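# Find the light check weight and place it on dish

## Task

Four check weights look alike but one weighs less than the rest; use the balance to find it (its pointer sits over white when the pans hold equal loads and leans toward the lighter pan otherwise), then set that light weight lying flat on the red dish while the other three stay off the dish. Nothing may end up inside or beneath the furniture, and every object other than the weights and the dish must finish resting directly on the same piece of furniture it starts on. The result must hold without any robot supporting it, and at the end the grippers must be open and the arms moved away.

## Robot and tools

Robots: three identical i2rt Big YAM arms named arm1, arm2 and arm3. Each has six revolute joints, a two-finger gripper and a wrist camera that, with joints 1 and 6 at 0 and the hand level and forward, rides on top of the hand looking at the fingertips. Reach is about 1.0 m from the joint1 axis. The arms do not coordinate: if one stalls, the others keep going. Joints move at different speeds, so the hand can sweep a wide path between postures. A loose object may occasionally get nudged by something outside your control.

Frames: one shared scene frame, origin on the floor, +z up. The hand point is midway between the fingertips; the hand's z axis runs along the fingers and the fingers open and close along its y axis. Each robot's foot pose is not printed. Camera calibration (K, distortion, T_world_to_cam, pos_world) is given for arm1_cam_wrist, arm2_cam_wrist, arm3_cam_wrist, room_a and room_b; room cameras can be off by up to about 2.3 degrees and 9 mm, and wrist camera poses are derived from reported joint angles, so they inherit joint errors.

Tool execute_actions: arguments actions (a list holding exactly one action, or empty to just read state and images) and cameras (list of camera names, ["all"], null or omitted for all, [] for none; an unknown name rejects the call). An action is an object keyed by robot name; under each name is "joints", an object of absolute joint targets (not offsets), in radians except the gripper in metres. Only the joints you name are set; any joint or arm omitted may still be driving toward an earlier target. Ranges: joint1_rad -2.879 to 2.879 (base yaw, positive counter-clockwise seen from above, 0 faces the way the foot faces); joint2_rad 0 to 3.141 (shoulder, 0 is upper arm pointing back roughly level, positive lifts it up and forward); joint3_rad 0 to 3.019 (elbow, 0 folded, positive opens); joint4_rad -1.692 to 1.57 (hand pitch, positive tips fingers up); joint5_rad -1.57 to 1.57 (hand sideways, positive to the arm's right); joint6_rad -2.094 to 2.094 (roll, positive clockwise seen from behind the hand); gripper_m 0 to 0.093 (fingertip gap). Done tolerances: ±0.045, ±0.14, ±0.09, ±0.055, ±0.03, ±0.035, ±0.003. Each action lasts at most 15 s; all motions start together. An out-of-range value or unknown key rejects the call and nothing moves. Example: {"arm1": {"joints": {"gripper_m": 0.05}}, "arm2": {"joints": {"joint1_rad": 0.3}}}.

Results: per-robot state including joint_positions and joint_status, plus images listed in order on the "pictures" line. joint_status words: done; "off_target" (stopped short, may still push); "contact_stop" or "time_out" (target dropped, holds in place, except a timed-out joint may keep pushing toward a target within 0.375, 0.375, 0.113, 0.225, 0.075, 0.3 rad of where it is, listed under on_its_own); "not_followed" after a "joint command not followed" line (self- and inter-arm collision check withheld the arm's targets, usually with a "cause:" line; the gripper part still runs, and withheld targets may retry on later actions). on_its_own lists uncommanded behaviour; "held at" is the held target, not the position. To relieve pushing, command the joint its reported position. Tiny target changes may not move a joint. Loaded joints sag. If a result reports a stop, later motion calls in that same reply are skipped.

Tool wait: seconds 0 to 10; no new command, returns state and images.
Tool zoom_image: camera (one of the five) and region [x0, y0, x1, y1] in pixels from the top-left, at most 504 by 504, on that camera's latest full image.
Tool read_manual: section "licences" only; no motion.
Tool finished_scene: scene number 1 or 2; ends the scene after the last command is held, irreversibly, and reports success and the next task.

Cautions: the arm does not stop on contact and can press very hard; prolonged pushing or holding heats motors. MOTOR HOT warns at 85 °C; at 100 °C an OVER-TEMPERATURE FAULT drops that arm and its gripper and joints show "limit_stop_at_motor_heat" (resend the target). The collision check can react late and ignores fingers, gripper housings and wrist cameras between arms; a hard squeeze between two robots fails and ends the run. Avoid drops, slips, slams and hard hits; do not knock anything off the work area or onto the floor, and do not let anything get under or into furniture. Thinking time lets the scene keep running with the last command held.

Each tool is called after "Emit:" by a JSON object that holds its "method" and its "body".

## Session

I'll start by looking at the current state of the scene.

Emit:
{"method": "execute_actions", "body": {"actions": []}}

Scene clock: 0.00 s.
Motor temperatures (°C, as the motors report them): arm1=[26 29 28 26 27 28] | arm2=[27 29 28 26 27 25] | arm3=[24 27 25 26 28 28]
arm1.joint_positions: joint1_rad=-0.749 joint2_rad=+0.546 joint3_rad=+1.471 joint4_rad=-1.342 joint5_rad=-0.247 joint6_rad=+0.542 gripper_m=+0.095
arm1.joint_status: not commanded
arm1.hand: x=+0.8510 y=+0.4100 z=+1.4049 quat_wxyz=(-0.529, -0.674, -0.492, +0.156) (m; scene frame)
arm2.joint_positions: joint1_rad=+0.852 joint2_rad=+0.507 joint3_rad=+1.422 joint4_rad=-1.568 joint5_rad=+0.082 joint6_rad=+0.792 gripper_m=+0.094
arm2.joint_status: not commanded
arm2.hand: x=+0.3101 y=-0.0406 z=+1.3980 quat_wxyz=(-0.426, -0.352, -0.821, -0.140) (m; scene frame)
arm3.joint_positions: joint1_rad=+0.606 joint2_rad=+0.622 joint3_rad=+1.618 joint4_rad=-1.570 joint5_rad=+0.101 joint6_rad=+0.161 gripper_m=+0.094
arm3.joint_status: not commanded
arm3.hand: x=-0.8373 y=-0.6632 z=+1.4350 quat_wxyz=(-0.462, -0.340, -0.807, +0.141) (m; scene frame)
pictures: arm1_cam_wrist, arm2_cam_wrist, arm3_cam_wrist, room_a, room_b
Images, in order (width x height): arm1_cam_wrist 504x504, arm2_cam_wrist 504x504, arm3_cam_wrist 504x504, room_a 504x504, room_b 504x504.

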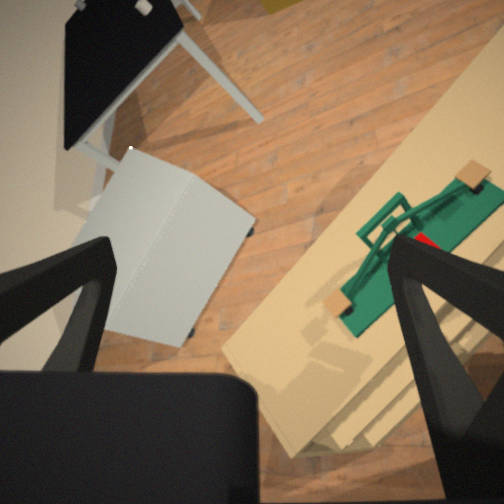

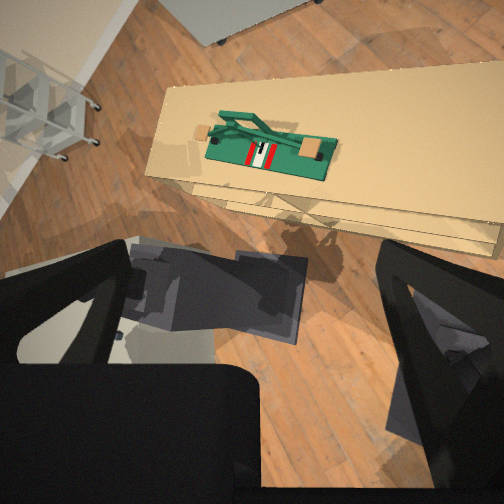

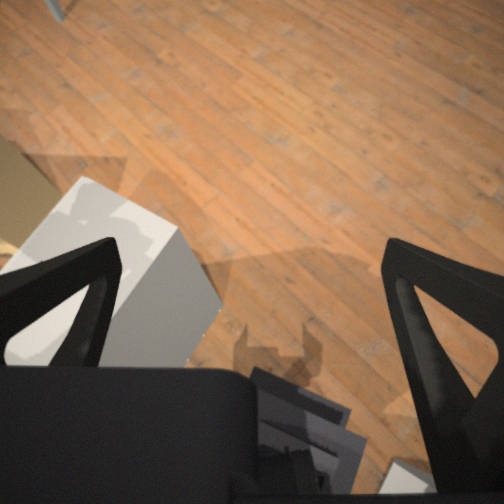

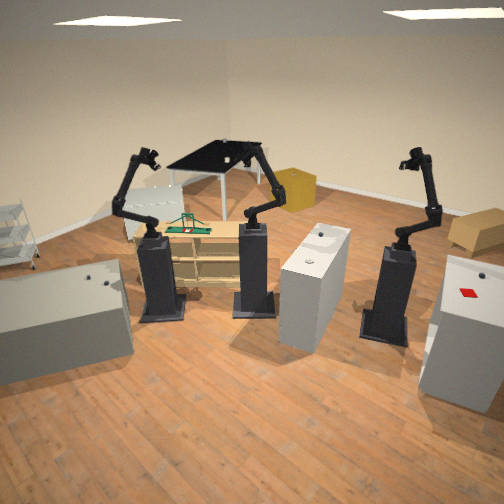

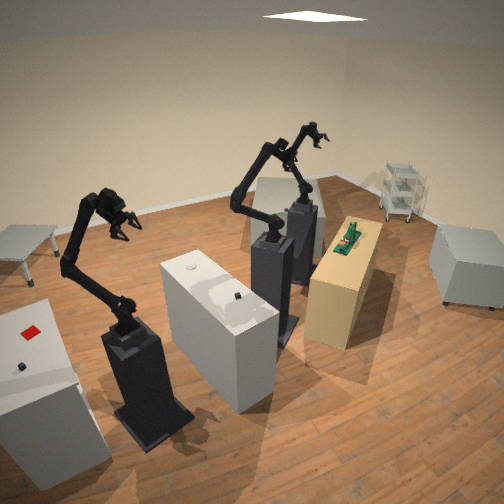

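Emit:
{"method": "zoom_image", "body": {"camera": "room_a", "region": [60, 190, 260, 330]}}

Emit:
{"method": "zoom_image", "body": {"camera": "room_a", "region": [260, 200, 504, 340]}}

Emit:
{"method": "zoom_image", "body": {"camera": "room_b", "region": [230, 160, 400, 300]}}

Emit:
{"method": "zoom_image", "body": {"camera": "arm2_cam_wrist", "region": [180, 90, 350, 200]}}

Emit:
{"method": "zoom_image", "body": {"camera": "room_b", "region": [0, 240, 280, 420]}}

Region (60, 190, 260, 330) of room_a's 504x504 image, scaled by 2.520, with more detail than that image has; it fills the top 353 rows of this view, and the rest is white.

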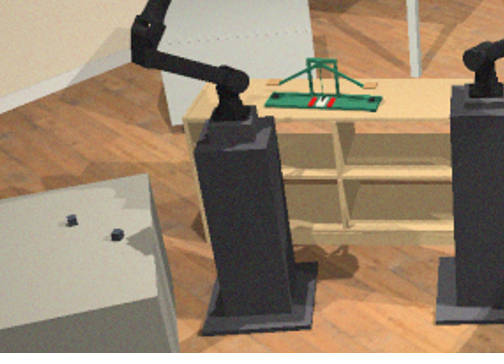

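Region (260, 200, 504, 340) of room_a's 504x504 image, scaled by 2.066, with more detail than that image has; it fills the top 289 rows of this view, and the rest is white.

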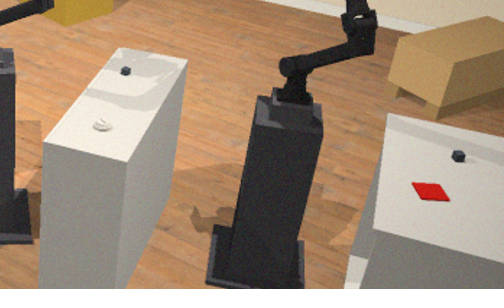

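Region (230, 160, 400, 300) of room_b's 504x504 image, scaled by 2.965, with more detail than that image has; it fills the top 415 rows of this view, and the rest is white.

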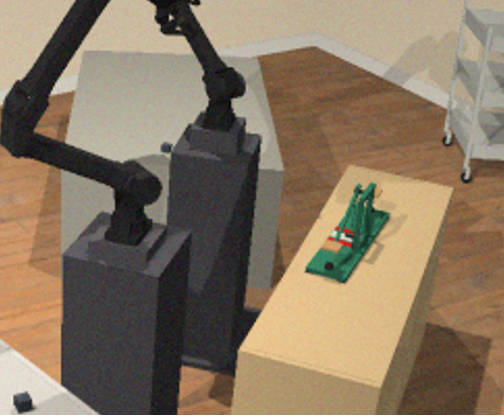

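Region (180, 90, 350, 200) of arm2_cam_wrist's 504x504 image, scaled by 2.965, with more detail than that image has; it fills the top 326 rows of this view, and the rest is white.

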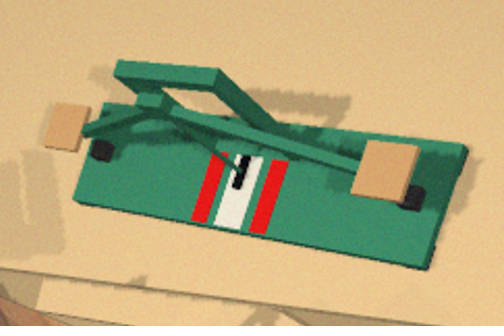

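Region (0, 240, 280, 420) of room_b's 504x504 image, scaled by 1.800, with more detail than that image has; it fills the top 324 rows of this view, and the rest is white.

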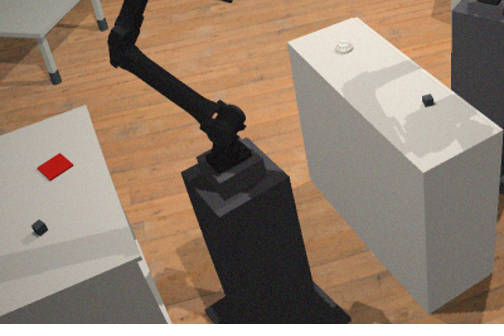

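Emit:
{"method": "execute_actions", "body": {"actions": [{"arm1":{"joints":{"joint1_rad":1.9,"joint2_rad":2.005,"joint3_rad":1.844,"joint4_rad":-1.409,"joint5_rad":0,"joint6_rad":0,"gripper_m":0.09}},"arm2":{"joints":{"joint1_rad":-1.569,"joint2_rad":2.017,"joint3_rad":1.704,"joint4_rad":-1.258,"joint5_rad":0,"joint6_rad":0,"gripper_m":0.09}},"arm3":{"joints":{"joint1_rad":-2.17,"joint2_rad":2.122,"joint3_rad":2.088,"joint4_rad":-1.537,"joint5_rad":0,"joint6_rad":0,"gripper_m":0.09}}}]}}

Scene clock: 10.47 s.
Motor temperatures (°C, as the motors report them): arm1=[26 29 30 26 28 28] | arm2=[27 29 30 26 27 25] | arm3=[24 27 26 26 28 28]
arm1.joint_positions: joint1_rad=+1.908 joint2_rad=+2.036 joint3_rad=+1.819 joint4_rad=-1.400 joint5_rad=-0.002 joint6_rad=+0.008 gripper_m=+0.090
arm1.joint_status: all done
arm1.hand: x=+1.0428 y=+1.1527 z=+0.9233 quat_wxyz=(+0.019, +0.545, -0.838, +0.013) (m; scene frame)
arm2.joint_positions: joint1_rad=-1.575 joint2_rad=+2.035 joint3_rad=+1.685 joint4_rad=-1.251 joint5_rad=+0.002 joint6_rad=+0.015 gripper_m=+0.090
arm2.joint_status: all done
arm2.hand: x=-0.2852 y=-0.4356 z=+0.9281 quat_wxyz=(+0.002, -0.936, -0.352, -0.018) (m; scene frame)
arm3.joint_positions: joint1_rad=-2.181 joint2_rad=+2.142 joint3_rad=+2.074 joint4_rad=-1.529 joint5_rad=+0.001 joint6_rad=+0.006 gripper_m=+0.090
arm3.joint_status: all done
arm3.hand: x=-1.6054 y=-0.4109 z=+0.9748 quat_wxyz=(+0.000, -0.993, +0.114, -0.017) (m; scene frame)
pictures: arm1_cam_wrist, arm2_cam_wrist, arm3_cam_wrist, room_a, room_b
camera_calibration (this result's frames):
arm1_cam_wrist: T_world_to_cam=[[0.91447, -0.404189, -0.0194083, -0.472695], [-0.307179, -0.724611, 0.616912, 0.590677], [-0.263412, -0.558185, -0.786793, 1.77099], [0, 0, 0, 1]] pos_world=[1.08021, 1.22549, 1.01983]
arm2_cam_wrist: T_world_to_cam=[[-0.655068, 0.75539, -0.0164788, 0.159966], [0.582682, 0.518941, 0.625445, -0.185472], [0.481007, 0.400107, -0.780094, 1.15924], [0, 0, 0, 1]] pos_world=[-0.344744, -0.48841, 1.02296]
arm3_cam_wrist: T_world_to_cam=[[0.206713, 0.9784, 0.0016448, 0.730667], [0.768905, -0.163491, 0.618107, 0.564834], [0.605025, -0.126506, -0.786093, 1.80794], [0, 0, 0, 1]] pos_world=[-1.67919, -0.393825, 1.07088]
Images, in order (width x height): arm1_cam_wrist 504x504, arm2_cam_wrist 504x504, arm3_cam_wrist 504x504, room_a 504x504, room_b 504x504.

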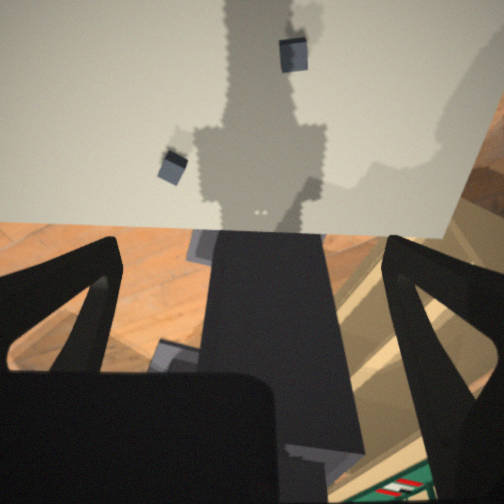

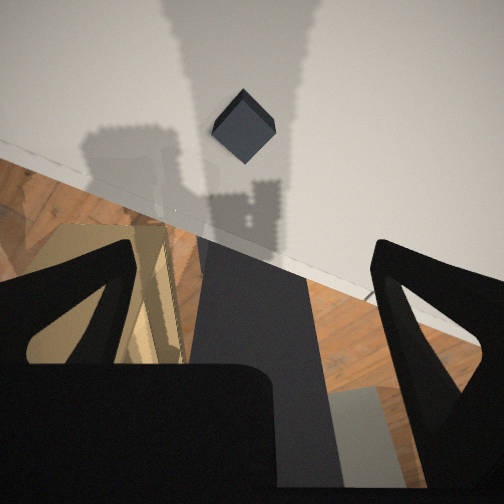

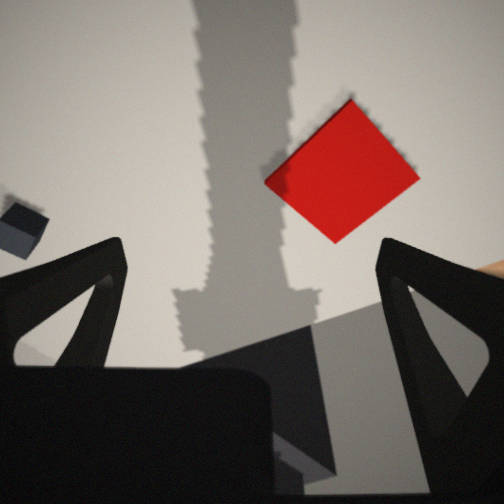

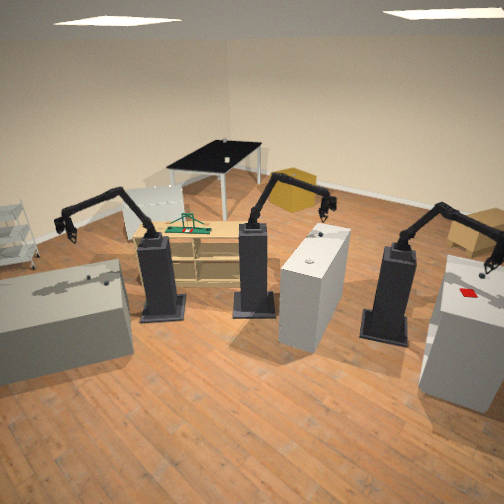

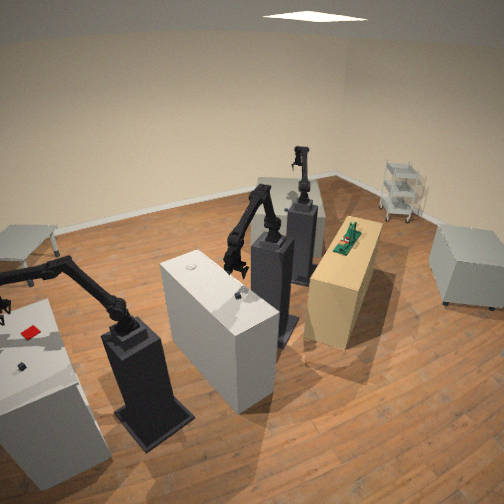

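Emit:
{"method": "zoom_image", "body": {"camera": "arm2_cam_wrist", "region": [190, 70, 300, 180]}}

Emit:
{"method": "zoom_image", "body": {"camera": "arm1_cam_wrist", "region": [140, 20, 330, 200]}}

Emit:
{"method": "zoom_image", "body": {"camera": "arm3_cam_wrist", "region": [250, 80, 430, 260]}}

Region (190, 70, 300, 180) of arm2_cam_wrist's 504x504 image, scaled by 4.582, with more detail than that image has.

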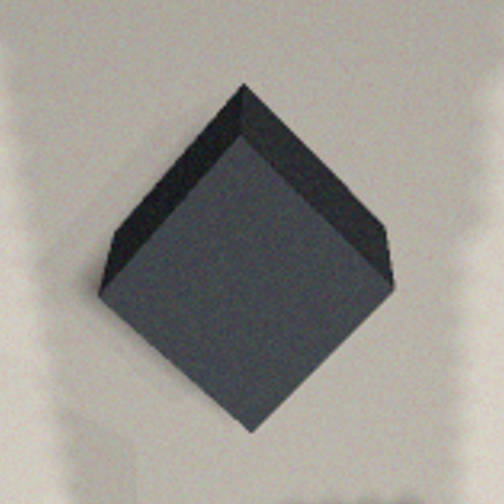

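Region (140, 20, 330, 200) of arm1_cam_wrist's 504x504 image, scaled by 2.653, with more detail than that image has; it fills the top 477 rows of this view, and the rest is white.

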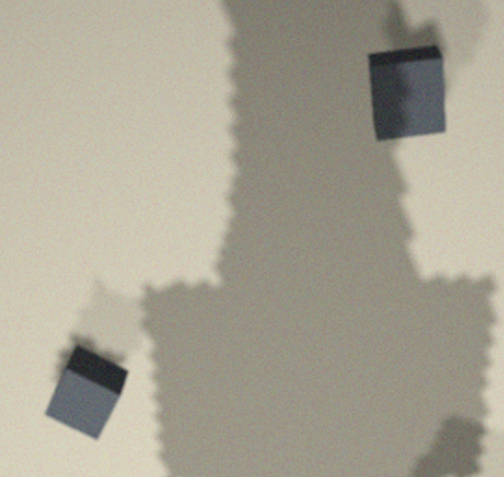

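Region (250, 80, 430, 260) of arm3_cam_wrist's 504x504 image, scaled by 2.800, with more detail than that image has.

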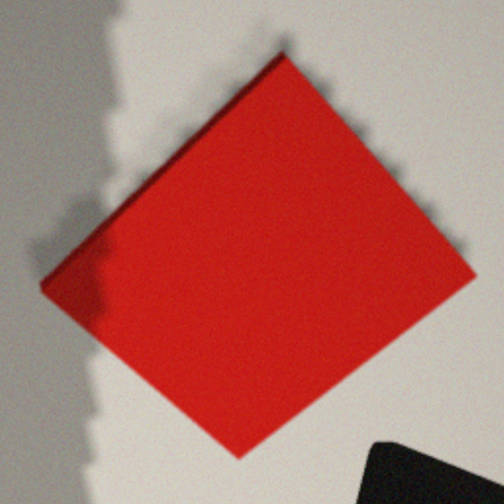

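Emit:
{"method": "execute_actions", "body": {"actions": [{"arm1":{"joints":{"joint1_rad":1.84,"joint2_rad":2.376,"joint3_rad":1.602,"joint4_rad":-0.754,"joint5_rad":0,"joint6_rad":-0.18}},"arm2":{"joints":{"joint1_rad":-1.554,"joint2_rad":2.104,"joint3_rad":1.579,"joint4_rad":-1.018,"joint5_rad":0,"joint6_rad":-0.79}},"arm3":{"joints":{"joint1_rad":-1.851,"joint2_rad":1.957,"joint3_rad":1.612,"joint4_rad":-1.201,"joint5_rad":0,"joint6_rad":0}}}], "cameras": ["arm1_cam_wrist","arm2_cam_wrist","arm3_cam_wrist"]}}

Scene clock: 16.43 s.
Motor temperatures (°C, as the motors report them): arm1=[26 30 30 26 28 28] | arm2=[27 30 30 26 27 25] | arm3=[24 28 27 26 28 28]
arm1.joint_positions: joint1_rad=+1.833 joint2_rad=+2.409 joint3_rad=+1.575 joint4_rad=-0.763 joint5_rad=-0.001 joint6_rad=-0.170 gripper_m=+0.090
arm1.joint_status: all done
arm1.hand: x=+1.0786 y=+1.1195 z=+0.6177 quat_wxyz=(+0.011, +0.587, -0.809, +0.006) (m; scene frame)
arm2.joint_positions: joint1_rad=-1.558 joint2_rad=+2.123 joint3_rad=+1.564 joint4_rad=-1.027 joint5_rad=+0.002 joint6_rad=-0.775 gripper_m=+0.090
arm2.joint_status: all done
arm2.hand: x=-0.2735 y=-0.4397 z=+0.8349 quat_wxyz=(-0.005, -0.723, -0.691, -0.010) (m; scene frame)
arm3.joint_positions: joint1_rad=-1.856 joint2_rad=+1.935 joint3_rad=+1.614 joint4_rad=-1.216 joint5_rad=-0.002 joint6_rad=+0.005 gripper_m=+0.090
arm3.joint_status: all done
arm3.hand: x=-1.5505 y=-0.6168 z=+0.9283 quat_wxyz=(-0.002, -0.999, -0.048, +0.012) (m; scene frame)
pictures: arm1_cam_wrist, arm2_cam_wrist, arm3_cam_wrist
camera_calibration (this result's frames):
arm1_cam_wrist: T_world_to_cam=[[0.950995, -0.308304, -0.0236134, -0.66898], [-0.233279, -0.765501, 0.599658, 0.742912], [-0.202953, -0.564763, -0.799908, 1.47161], [0, 0, 0, 1]] pos_world=[1.10817, 1.19356, 0.715863]
arm2_cam_wrist: T_world_to_cam=[[-0.998338, 0.0501226, -0.028431, -0.224821], [0.022805, 0.796759, 0.603867, -0.144822], [0.0529201, 0.602215, -0.796578, 1.06817], [0, 0, 0, 1]] pos_world=[-0.277672, -0.516614, 0.931944]
arm3_cam_wrist: T_world_to_cam=[[-0.11661, 0.99317, -0.00389875, 0.433796], [0.815096, 0.0979431, 0.570986, 0.794337], [0.567468, 0.0634046, -0.82095, 1.80347], [0, 0, 0, 1]] pos_world=[-1.62029, -0.622981, 1.02869]
Images, in order (width x height): arm1_cam_wrist 504x504, arm2_cam_wrist 504x504, arm3_cam_wrist 504x504.

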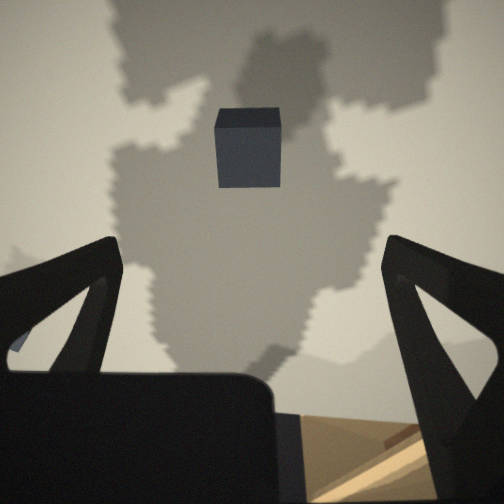

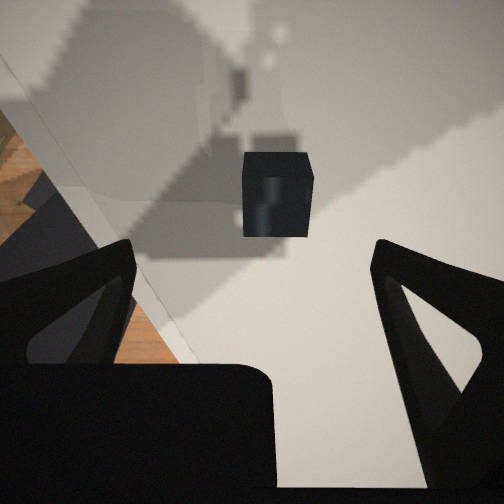

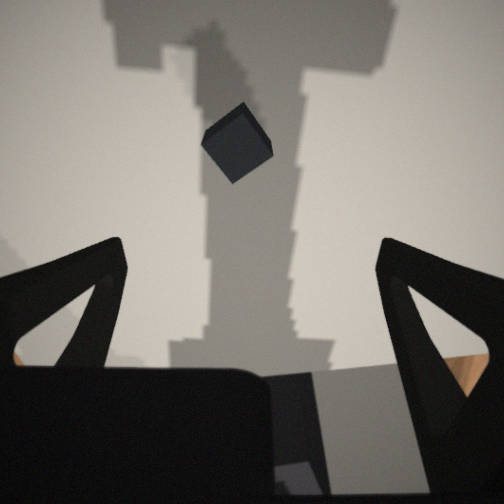

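Emit:
{"method": "zoom_image", "body": {"camera": "arm1_cam_wrist", "region": [190, 90, 310, 210]}}

Emit:
{"method": "zoom_image", "body": {"camera": "arm2_cam_wrist", "region": [220, 135, 340, 255]}}

Emit:
{"method": "zoom_image", "body": {"camera": "arm3_cam_wrist", "region": [180, 85, 300, 205]}}

Region (190, 90, 310, 210) of arm1_cam_wrist's 504x504 image, scaled by 4.200, with more detail than that image has.

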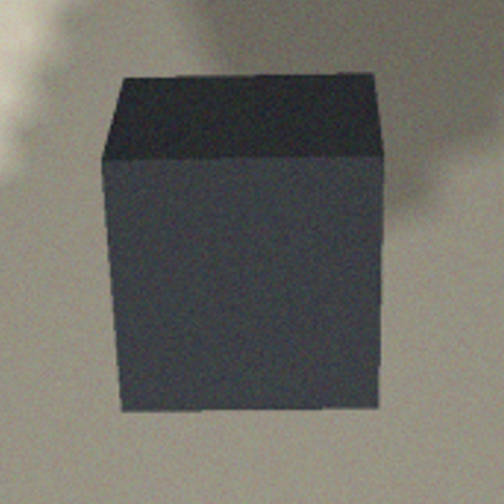

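Region (220, 135, 340, 255) of arm2_cam_wrist's 504x504 image, scaled by 4.200, with more detail than that image has.

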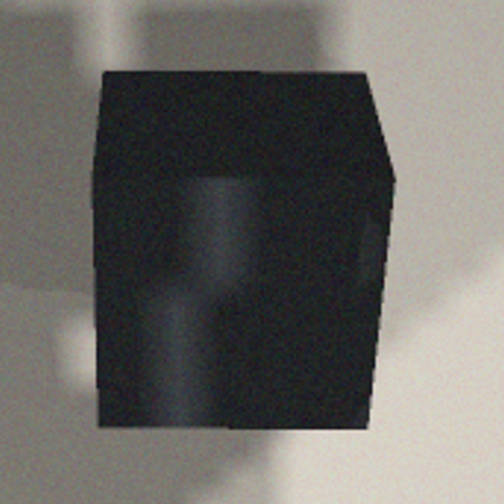

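Region (180, 85, 300, 205) of arm3_cam_wrist's 504x504 image, scaled by 4.200, with more detail than that image has.

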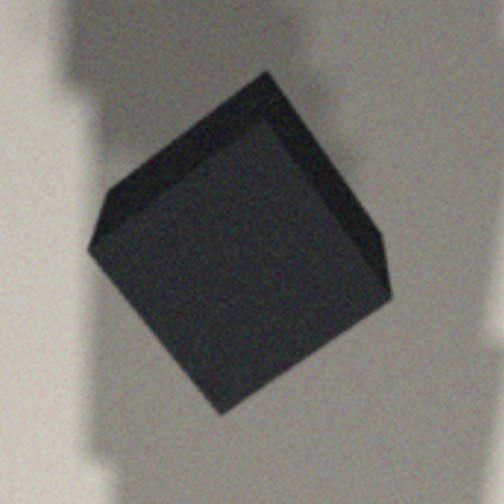

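Emit:
{"method": "execute_actions", "body": {"actions": [{"arm1":{"joints":{"joint1_rad":1.844,"joint2_rad":2.538,"joint3_rad":1.659,"joint4_rad":-0.624,"joint6_rad":-0.19,"gripper_m":0.065}},"arm2":{"joints":{"joint1_rad":-1.574,"joint2_rad":2.176,"joint3_rad":1.570,"joint4_rad":-0.922,"gripper_m":0.065}}}], "cameras": ["arm1_cam_wrist","arm2_cam_wrist"]}}

Scene clock: 20.03 s.
Motor temperatures (°C, as the motors report them): arm1=[26 30 30 26 28 28] | arm2=[27 30 30 26 28 25] | arm3=[24 28 27 26 28 28]
arm1.joint_positions: joint1_rad=+1.833 joint2_rad=+2.541 joint3_rad=+1.647 joint4_rad=-0.632 joint5_rad=-0.001 joint6_rad=-0.180 gripper_m=+0.065
arm1.joint_status: all done
arm1.hand: x=+1.0898 y=+1.1403 z=+0.5579 quat_wxyz=(-0.021, +0.591, -0.806, -0.009) (m; scene frame)
arm2.joint_positions: joint1_rad=-1.568 joint2_rad=+2.181 joint3_rad=+1.564 joint4_rad=-0.931 joint5_rad=+0.002 joint6_rad=-0.776 gripper_m=+0.065
arm2.joint_status: all done
arm2.hand: x=-0.2869 y=-0.4444 z=+0.8011 quat_wxyz=(-0.005, -0.726, -0.688, +0.009) (m; scene frame)
arm3.joint_positions: joint1_rad=-1.856 joint2_rad=+1.935 joint3_rad=+1.614 joint4_rad=-1.216 joint5_rad=-0.002 joint6_rad=+0.005 gripper_m=+0.090
arm3.joint_status: not commanded
arm3.hand: x=-1.5505 y=-0.6168 z=+0.9283 quat_wxyz=(-0.002, -0.999, -0.048, +0.012) (m; scene frame)
pictures: arm1_cam_wrist, arm2_cam_wrist
camera_calibration (this result's frames):
arm1_cam_wrist: T_world_to_cam=[[0.954743, -0.297226, -0.0110518, -0.698331], [-0.243837, -0.803446, 0.543156, 0.883595], [-0.170319, -0.515879, -0.839559, 1.36862], [0, 0, 0, 1]] pos_world=[1.11528, 1.2084, 0.661386]
arm2_cam_wrist: T_world_to_cam=[[-0.998237, 0.0593104, -0.00218215, -0.255804], [0.046946, 0.811562, 0.582377, -0.0895815], [0.0363119, 0.581248, -0.812916, 1.04374], [0, 0, 0, 1]] pos_world=[-0.289048, -0.518798, 0.900084]
Images, in order (width x height): arm1_cam_wrist 504x504, arm2_cam_wrist 504x504.

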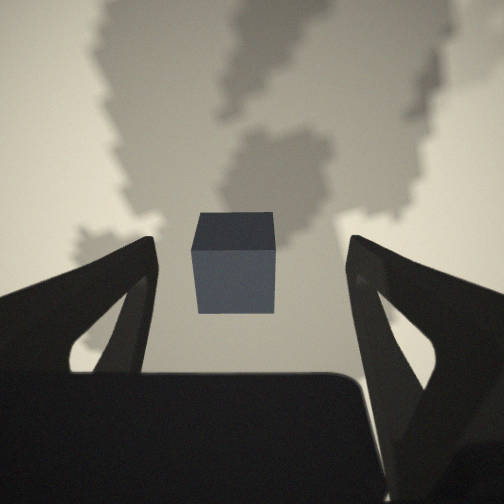

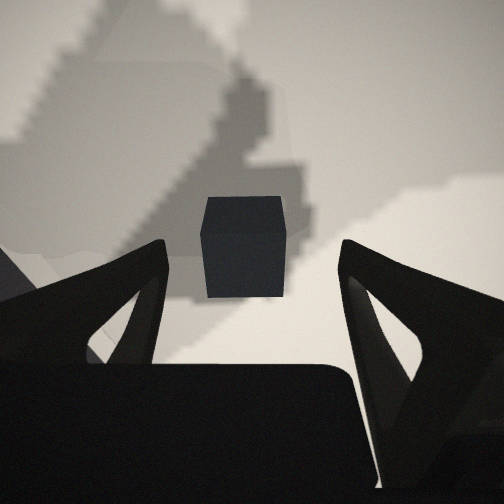

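Emit:
{"method": "execute_actions", "body": {"actions": [{"arm1":{"joints":{"joint1_rad":1.849,"joint2_rad":2.579,"joint4_rad":-0.667,"gripper_m":0.055}},"arm2":{"joints":{"joint2_rad":2.212,"joint4_rad":-0.953,"gripper_m":0.055}}}], "cameras": ["arm1_cam_wrist","arm2_cam_wrist"]}}

Scene clock: 21.83 s.
Motor temperatures (°C, as the motors report them): arm1=[26 30 30 26 28 28] | arm2=[27 30 30 26 28 25] | arm3=[24 28 27 26 28 28]
arm1.joint_positions: joint1_rad=+1.839 joint2_rad=+2.560 joint3_rad=+1.647 joint4_rad=-0.660 joint5_rad=-0.001 joint6_rad=-0.180 gripper_m=+0.055
arm1.joint_status: all done
arm1.hand: x=+1.0799 y=+1.1295 z=+0.5466 quat_wxyz=(+0.000, +0.594, -0.805, +0.001) (m; scene frame)
arm2.joint_positions: joint1_rad=-1.568 joint2_rad=+2.211 joint3_rad=+1.564 joint4_rad=-0.946 joint5_rad=+0.002 joint6_rad=-0.776 gripper_m=+0.055
arm2.joint_status: all done
arm2.hand: x=-0.2796 y=-0.4381 z=+0.7839 quat_wxyz=(-0.005, -0.726, -0.688, -0.013) (m; scene frame)
arm3.joint_positions: joint1_rad=-1.856 joint2_rad=+1.935 joint3_rad=+1.614 joint4_rad=-1.216 joint5_rad=-0.002 joint6_rad=+0.005 gripper_m=+0.090
arm3.joint_status: not commanded
arm3.hand: x=-1.5505 y=-0.6168 z=+0.9283 quat_wxyz=(-0.002, -0.999, -0.048, +0.012) (m; scene frame)
pictures: arm1_cam_wrist, arm2_cam_wrist
camera_calibration (this result's frames):
arm1_cam_wrist: T_world_to_cam=[[0.956174, -0.292147, -0.0195529, -0.694877], [-0.226951, -0.781672, 0.580932, 0.815153], [-0.185002, -0.551034, -0.813717, 1.39335], [0, 0, 0, 1]] pos_world=[1.10719, 1.20196, 0.646654]
arm2_cam_wrist: T_world_to_cam=[[-0.997702, 0.0593179, -0.032736, -0.224877], [0.027277, 0.793968, 0.607348, -0.117892], [0.062018, 0.605059, -0.793761, 1.02846], [0, 0, 0, 1]] pos_world=[-0.284927, -0.515336, 0.88059]
Images, in order (width x height): arm1_cam_wrist 504x504, arm2_cam_wrist 504x504.

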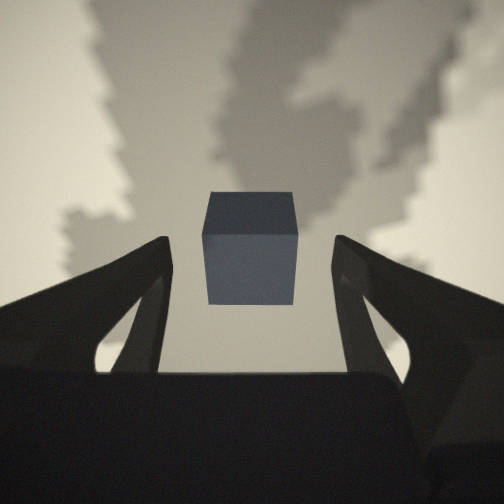

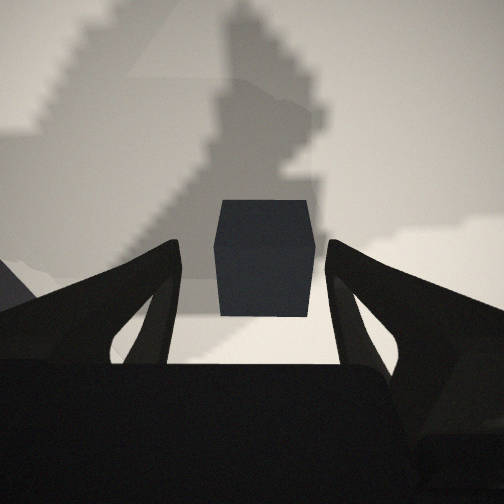

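Emit:
{"method": "execute_actions", "body": {"actions": [{"arm1":{"joints":{"joint2_rad":2.598,"gripper_m":0.045}},"arm2":{"joints":{"gripper_m":0.02}}}], "cameras": ["arm1_cam_wrist","arm2_cam_wrist"]}}

Scene clock: 22.80 s.
Motor temperatures (°C, as the motors report them): arm1=[26 30 30 26 28 28] | arm2=[27 30 30 26 28 25] | arm3=[24 28 27 26 28 28]
arm1.joint_positions: joint1_rad=+1.839 joint2_rad=+2.579 joint3_rad=+1.647 joint4_rad=-0.660 joint5_rad=-0.001 joint6_rad=-0.181 gripper_m=+0.045
arm1.joint_status: all done
arm1.hand: x=+1.0765 y=+1.1228 z=+0.5357 quat_wxyz=(+0.008, +0.594, -0.805, +0.005) (m; scene frame)
arm2.joint_positions: joint1_rad=-1.569 joint2_rad=+2.211 joint3_rad=+1.564 joint4_rad=-0.947 joint5_rad=+0.002 joint6_rad=-0.776 gripper_m=+0.029
arm2.joint_status: gripper_m off_target (ended at +0.029, target +0.020)
arm2.hand: x=-0.2797 y=-0.4378 z=+0.7839 quat_wxyz=(-0.005, -0.726, -0.688, -0.013) (m; scene frame)
arm3.joint_positions: joint1_rad=-1.856 joint2_rad=+1.935 joint3_rad=+1.614 joint4_rad=-1.216 joint5_rad=-0.002 joint6_rad=+0.005 gripper_m=+0.090
arm3.joint_status: not commanded
arm3.hand: x=-1.5505 y=-0.6168 z=+0.9283 quat_wxyz=(-0.002, -0.999, -0.048, +0.012) (m; scene frame)
pictures: arm1_cam_wrist, arm2_cam_wrist
camera_calibration (this result's frames):
arm1_cam_wrist: T_world_to_cam=[[0.956086, -0.292184, -0.0229646, -0.691788], [-0.221614, -0.771992, 0.595748, 0.790938], [-0.191797, -0.564497, -0.802843, 1.39677], [0, 0, 0, 1]] pos_world=[1.10459, 1.19694, 0.634297]
arm2_cam_wrist: T_world_to_cam=[[-0.997706, 0.0589452, -0.0332786, -0.224649], [0.026619, 0.793675, 0.607759, -0.118763], [0.0622369, 0.605479, -0.793424, 1.02826], [0, 0, 0, 1]] pos_world=[-0.284968, -0.51509, 0.88055]
Images, in order (width x height): arm1_cam_wrist 504x504, arm2_cam_wrist 504x504.

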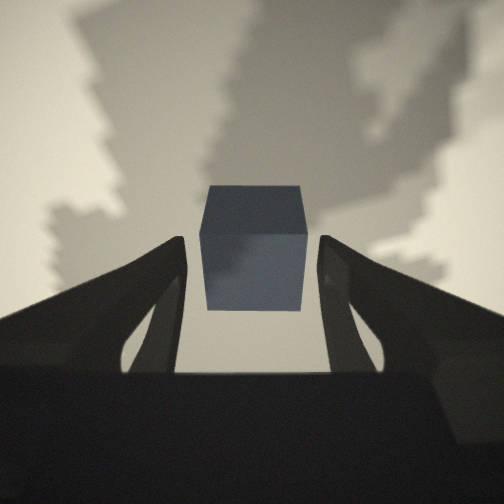

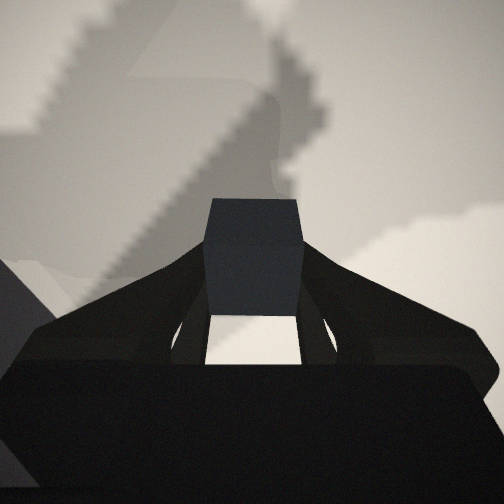

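Emit:
{"method": "execute_actions", "body": {"actions": [{"arm1":{"joints":{"gripper_m":0.02}},"arm2":{"joints":{"joint2_rad":2.165,"joint3_rad":1.62}}}], "cameras": []}}

Emit:
{"method": "execute_actions", "body": {"actions": [{"arm1":{"joints":{"joint1_rad":-0.168,"joint2_rad":1.75,"joint3_rad":1.215,"joint4_rad":-1.032,"joint5_rad":0,"joint6_rad":-1.59}},"arm2":{"joints":{"joint1_rad":0.838,"joint2_rad":2.15,"joint3_rad":1.688,"joint4_rad":-1.097,"joint5_rad":0,"joint6_rad":-0.64}}}], "cameras": ["arm1_cam_wrist","arm2_cam_wrist","room_a"]}}

Scene clock: 24.43 s.
Motor temperatures (°C, as the motors report them): arm1=[26 30 30 26 28 28] | arm2=[27 30 31 26 28 25] | arm3=[24 28 27 26 28 28]
arm1.joint_positions: joint1_rad=+1.839 joint2_rad=+2.579 joint3_rad=+1.647 joint4_rad=-0.660 joint5_rad=+0.000 joint6_rad=-0.181 gripper_m=+0.030
arm1.joint_status: gripper_m off_target (ended at +0.030, target +0.020)
arm1.hand: x=+1.0766 y=+1.1227 z=+0.5357 quat_wxyz=(+0.008, +0.594, -0.804, +0.005) (m; scene frame)
arm2.joint_positions: joint1_rad=-1.569 joint2_rad=+2.200 joint3_rad=+1.564 joint4_rad=-0.947 joint5_rad=+0.002 joint6_rad=-0.776 gripper_m=+0.029
arm2.joint_status: all done
arm2.hand: x=-0.2813 y=-0.4392 z=+0.7899 quat_wxyz=(-0.005, -0.726, -0.688, -0.008) (m; scene frame)
arm3.joint_positions: joint1_rad=-1.856 joint2_rad=+1.935 joint3_rad=+1.614 joint4_rad=-1.216 joint5_rad=-0.002 joint6_rad=+0.005 gripper_m=+0.090
arm3.joint_status: not commanded
arm3.hand: x=-1.5505 y=-0.6168 z=+0.9283 quat_wxyz=(-0.002, -0.999, -0.048, +0.012) (m; scene frame)
pictures: none
No camera images: the call's "cameras" was empty. Leave "cameras" out to get every camera's image.

Scene clock: 26.97 s.
Motor temperatures (°C, as the motors report them): arm1=[26 30 30 26 28 28] | arm2=[27 30 31 26 28 25] | arm3=[24 28 27 26 28 28]
arm1.joint_positions: joint1_rad=-0.174 joint2_rad=+1.753 joint3_rad=+1.204 joint4_rad=-1.024 joint5_rad=+0.003 joint6_rad=-1.580 gripper_m=+0.030
arm1.joint_status: all done
arm1.hand: x=+1.0886 y=+0.2045 z=+0.8588 quat_wxyz=(+0.000, +0.323, -0.946, +0.000) (m; scene frame)
arm2.joint_positions: joint1_rad=+0.837 joint2_rad=+2.177 joint3_rad=+1.663 joint4_rad=-1.089 joint5_rad=-0.001 joint6_rad=-0.654 gripper_m=+0.029
arm2.joint_status: all done
arm2.hand: x=+0.7822 y=-0.0297 z=+0.8452 quat_wxyz=(+0.011, +0.323, -0.946, -0.001) (m; scene frame)
arm3.joint_positions: joint1_rad=-1.856 joint2_rad=+1.935 joint3_rad=+1.614 joint4_rad=-1.216 joint5_rad=-0.002 joint6_rad=+0.005 gripper_m=+0.090
arm3.joint_status: not commanded
arm3.hand: x=-1.5505 y=-0.6168 z=+0.9283 quat_wxyz=(-0.002, -0.999, -0.048, +0.012) (m; scene frame)
pictures: arm1_cam_wrist, arm2_cam_wrist, room_a
camera_calibration (this result's frames):
arm1_cam_wrist: T_world_to_cam=[[0.613379, -0.789528, -0.0202891, -0.491764], [-0.635819, -0.508877, 0.580326, 0.302603], [-0.468508, -0.343059, -0.814132, 1.40573], [0, 0, 0, 1]] pos_world=[1.15263, 0.247976, 0.958865]
arm2_cam_wrist: T_world_to_cam=[[0.607248, -0.79434, -0.016556, -0.482087], [-0.62084, -0.48741, 0.613994, -0.0450486], [-0.49579, -0.362568, -0.789137, 1.16781], [0, 0, 0, 1]] pos_world=[0.843768, 0.0185133, 0.941241]
Images, in order (width x height): arm1_cam_wrist 504x504, arm2_cam_wrist 504x504, room_a 504x504.

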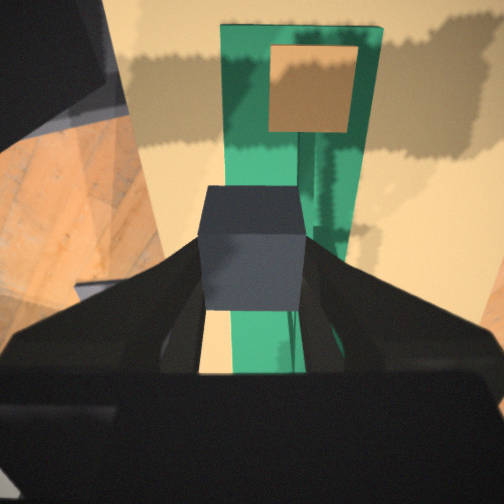

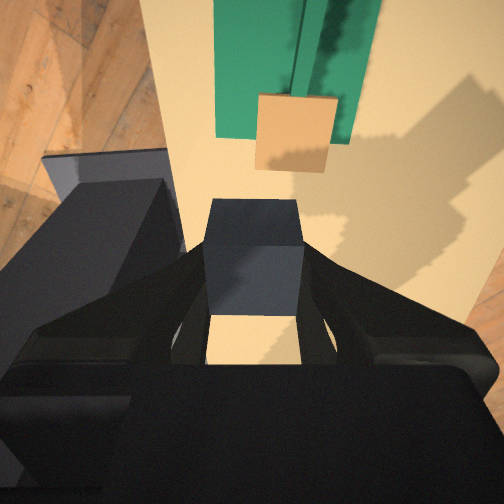

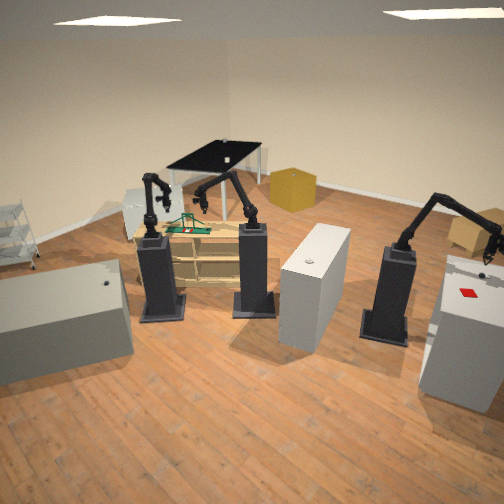

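Emit:
{"method": "zoom_image", "body": {"camera": "arm1_cam_wrist", "region": [210, 10, 400, 200]}}

Emit:
{"method": "zoom_image", "body": {"camera": "arm2_cam_wrist", "region": [200, 50, 370, 220]}}

Region (210, 10, 400, 200) of arm1_cam_wrist's 504x504 image, scaled by 2.653, with more detail than that image has.

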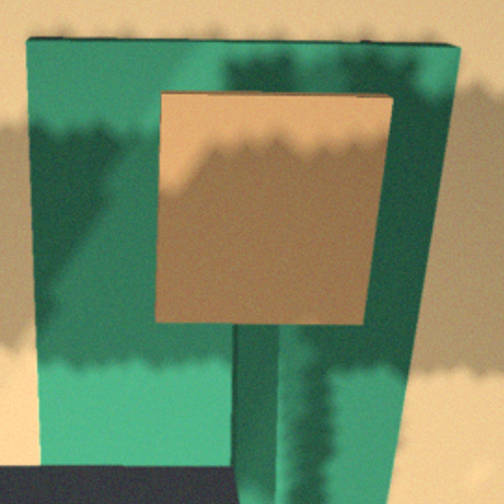

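Region (200, 50, 370, 220) of arm2_cam_wrist's 504x504 image, scaled by 2.965, with more detail than that image has.

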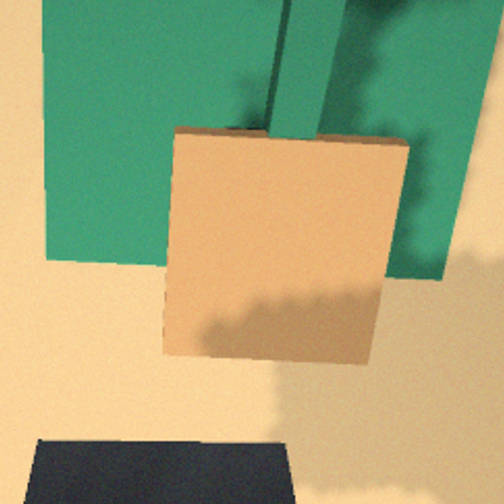

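Emit:
{"method": "execute_actions", "body": {"actions": [{"arm1":{"joints":{"joint1_rad":-0.136,"joint2_rad":1.955,"joint3_rad":1.25,"joint4_rad":-0.828,"joint6_rad":-1.537}},"arm2":{"joints":{"joint1_rad":0.801,"joint2_rad":2.31,"joint4_rad":-0.915,"joint6_rad":-0.63}}}], "cameras": ["arm1_cam_wrist","arm2_cam_wrist"]}}

Scene clock: 30.87 s.
Motor temperatures (°C, as the motors report them): arm1=[26 30 30 26 28 28] | arm2=[27 31 31 26 28 25] | arm3=[24 29 27 26 28 28]
arm1.joint_positions: joint1_rad=-0.140 joint2_rad=+1.985 joint3_rad=+1.218 joint4_rad=-0.836 joint5_rad=+0.002 joint6_rad=-1.547 gripper_m=+0.030
arm1.joint_status: all done
arm1.hand: x=+1.1154 y=+0.1989 z=+0.7524 quat_wxyz=(+0.005, +0.324, -0.946, -0.014) (m; scene frame)
arm2.joint_positions: joint1_rad=+0.799 joint2_rad=+2.344 joint3_rad=+1.663 joint4_rad=-0.923 joint5_rad=-0.001 joint6_rad=-0.645 gripper_m=+0.029
arm2.joint_status: all done
arm2.hand: x=+0.7883 y=-0.0538 z=+0.7438 quat_wxyz=(+0.011, +0.301, -0.954, -0.002) (m; scene frame)
arm3.joint_positions: joint1_rad=-1.856 joint2_rad=+1.935 joint3_rad=+1.614 joint4_rad=-1.216 joint5_rad=-0.002 joint6_rad=+0.005 gripper_m=+0.090
arm3.joint_status: not commanded
arm3.hand: x=-1.5505 y=-0.6168 z=+0.9283 quat_wxyz=(-0.002, -0.999, -0.048, +0.012) (m; scene frame)
pictures: arm1_cam_wrist, arm2_cam_wrist
camera_calibration (this result's frames):
arm1_cam_wrist: T_world_to_cam=[[0.613967, -0.787677, -0.0510828, -0.492626], [-0.624235, -0.524139, 0.579318, 0.369382], [-0.48309, -0.323794, -0.8135, 1.34167], [0, 0, 0, 1]] pos_world=[1.18119, 0.240004, 0.852297]
arm2_cam_wrist: T_world_to_cam=[[0.569619, -0.821727, -0.0172772, -0.477907], [-0.642298, -0.458159, 0.614446, 0.0274803], [-0.512823, -0.338903, -0.78877, 1.0965], [0, 0, 0, 1]] pos_world=[0.852185, -0.00851227, 0.839742]
Images, in order (width x height): arm1_cam_wrist 504x504, arm2_cam_wrist 504x504.

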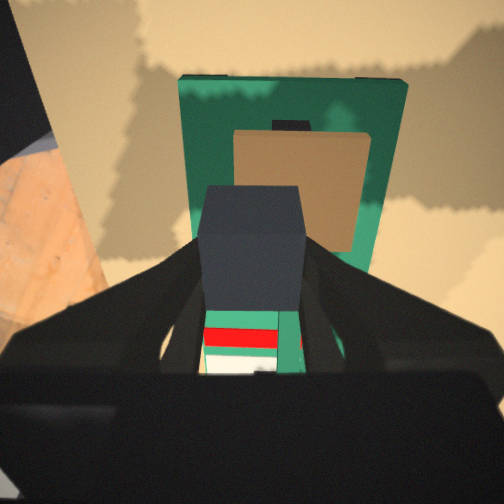

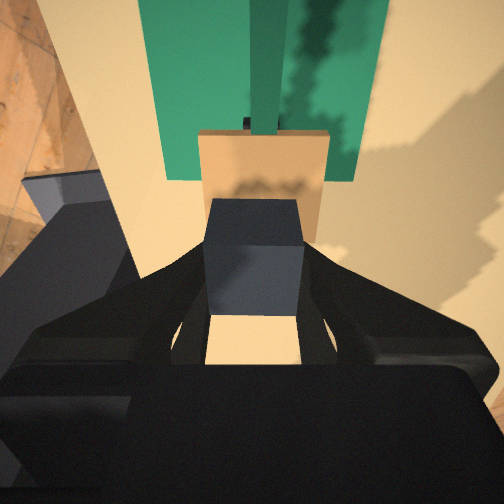

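Emit:
{"method": "zoom_image", "body": {"camera": "arm1_cam_wrist", "region": [180, 110, 390, 320]}}

Emit:
{"method": "zoom_image", "body": {"camera": "arm2_cam_wrist", "region": [170, 110, 380, 320]}}

Region (180, 110, 390, 320) of arm1_cam_wrist's 504x504 image, scaled by 2.400, with more detail than that image has.

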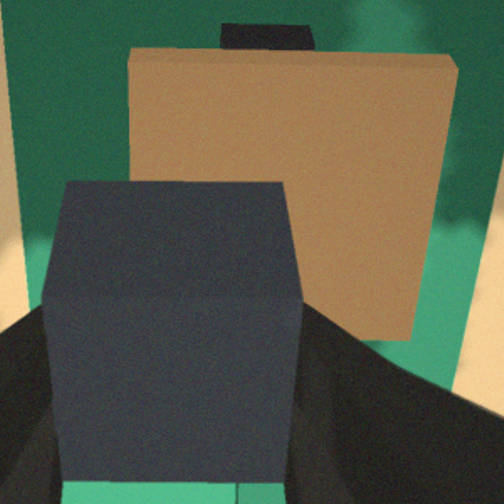

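Region (170, 110, 380, 320) of arm2_cam_wrist's 504x504 image, scaled by 2.400, with more detail than that image has.

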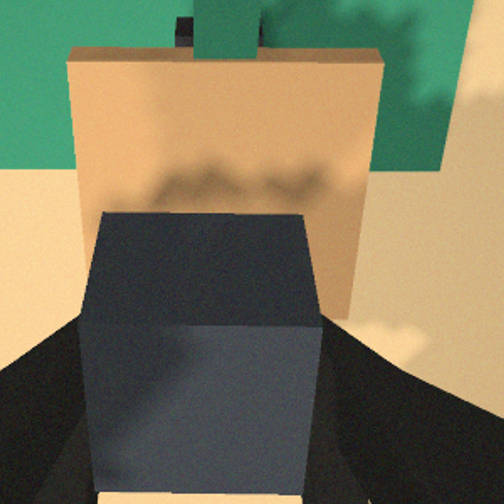

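Emit:
{"method": "execute_actions", "body": {"actions": [{"arm1":{"joints":{"joint2_rad":2.024,"joint4_rad":-0.741}},"arm2":{"joints":{"joint2_rad":2.367,"joint4_rad":-0.853}}}], "cameras": ["arm1_cam_wrist","arm2_cam_wrist"]}}

Scene clock: 34.93 s.
Motor temperatures (°C, as the motors report them): arm1=[26 30 31 26 28 28] | arm2=[27 31 31 26 28 25] | arm3=[24 29 27 26 28 28]
arm1.joint_positions: joint1_rad=-0.140 joint2_rad=+2.021 joint3_rad=+1.218 joint4_rad=-0.752 joint5_rad=+0.001 joint6_rad=-1.546 gripper_m=+0.030
arm1.joint_status: all done
arm1.hand: x=+1.1241 y=+0.1884 z=+0.7347 quat_wxyz=(-0.004, +0.323, -0.946, +0.008) (m; scene frame)
arm2.joint_positions: joint1_rad=+0.799 joint2_rad=+2.379 joint3_rad=+1.663 joint4_rad=-0.862 joint5_rad=-0.001 joint6_rad=-0.645 gripper_m=+0.029
arm2.joint_status: all done
arm2.hand: x=+0.7941 y=-0.0542 z=+0.7225 quat_wxyz=(-0.001, +0.301, -0.954, +0.003) (m; scene frame)
arm3.joint_positions: joint1_rad=-1.856 joint2_rad=+1.935 joint3_rad=+1.614 joint4_rad=-1.216 joint5_rad=-0.002 joint6_rad=+0.005 gripper_m=+0.090
arm3.joint_status: not commanded
arm3.hand: x=-1.5505 y=-0.6168 z=+0.9283 quat_wxyz=(-0.002, -0.999, -0.048, +0.012) (m; scene frame)
pictures: arm1_cam_wrist, arm2_cam_wrist
camera_calibration (this result's frames):
arm1_cam_wrist: T_world_to_cam=[[0.614406, -0.788986, -0.00230359, -0.543261], [-0.64268, -0.502163, 0.578614, 0.396698], [-0.457675, -0.354024, -0.815598, 1.30681], [0, 0, 0, 1]] pos_world=[1.18683, 0.233221, 0.835042]
arm2_cam_wrist: T_world_to_cam=[[0.569982, -0.821657, -0.00103142, -0.493927], [-0.6584, -0.457481, 0.597679, 0.0690422], [-0.491559, -0.339987, -0.801735, 1.07504], [0, 0, 0, 1]] pos_world=[0.855433, -0.00875236, 0.820124]
Images, in order (width x height): arm1_cam_wrist 504x504, arm2_cam_wrist 504x504.

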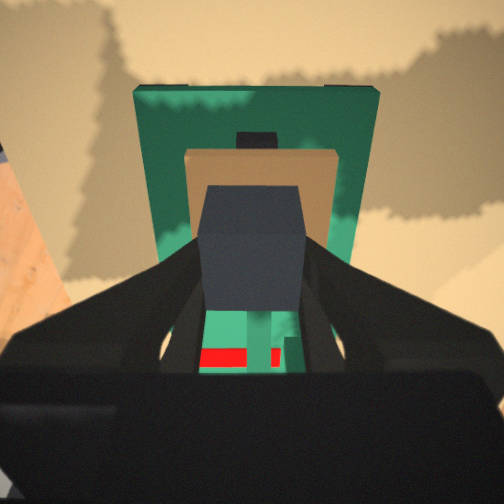

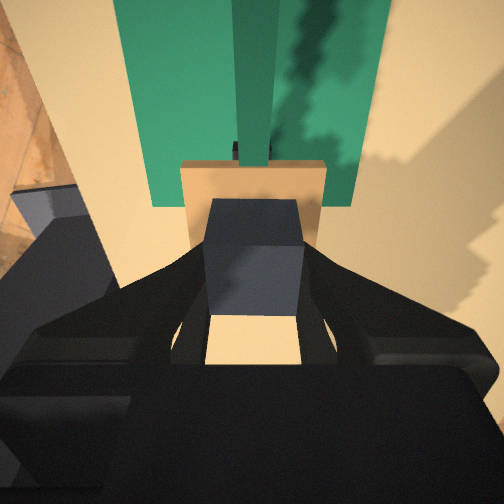

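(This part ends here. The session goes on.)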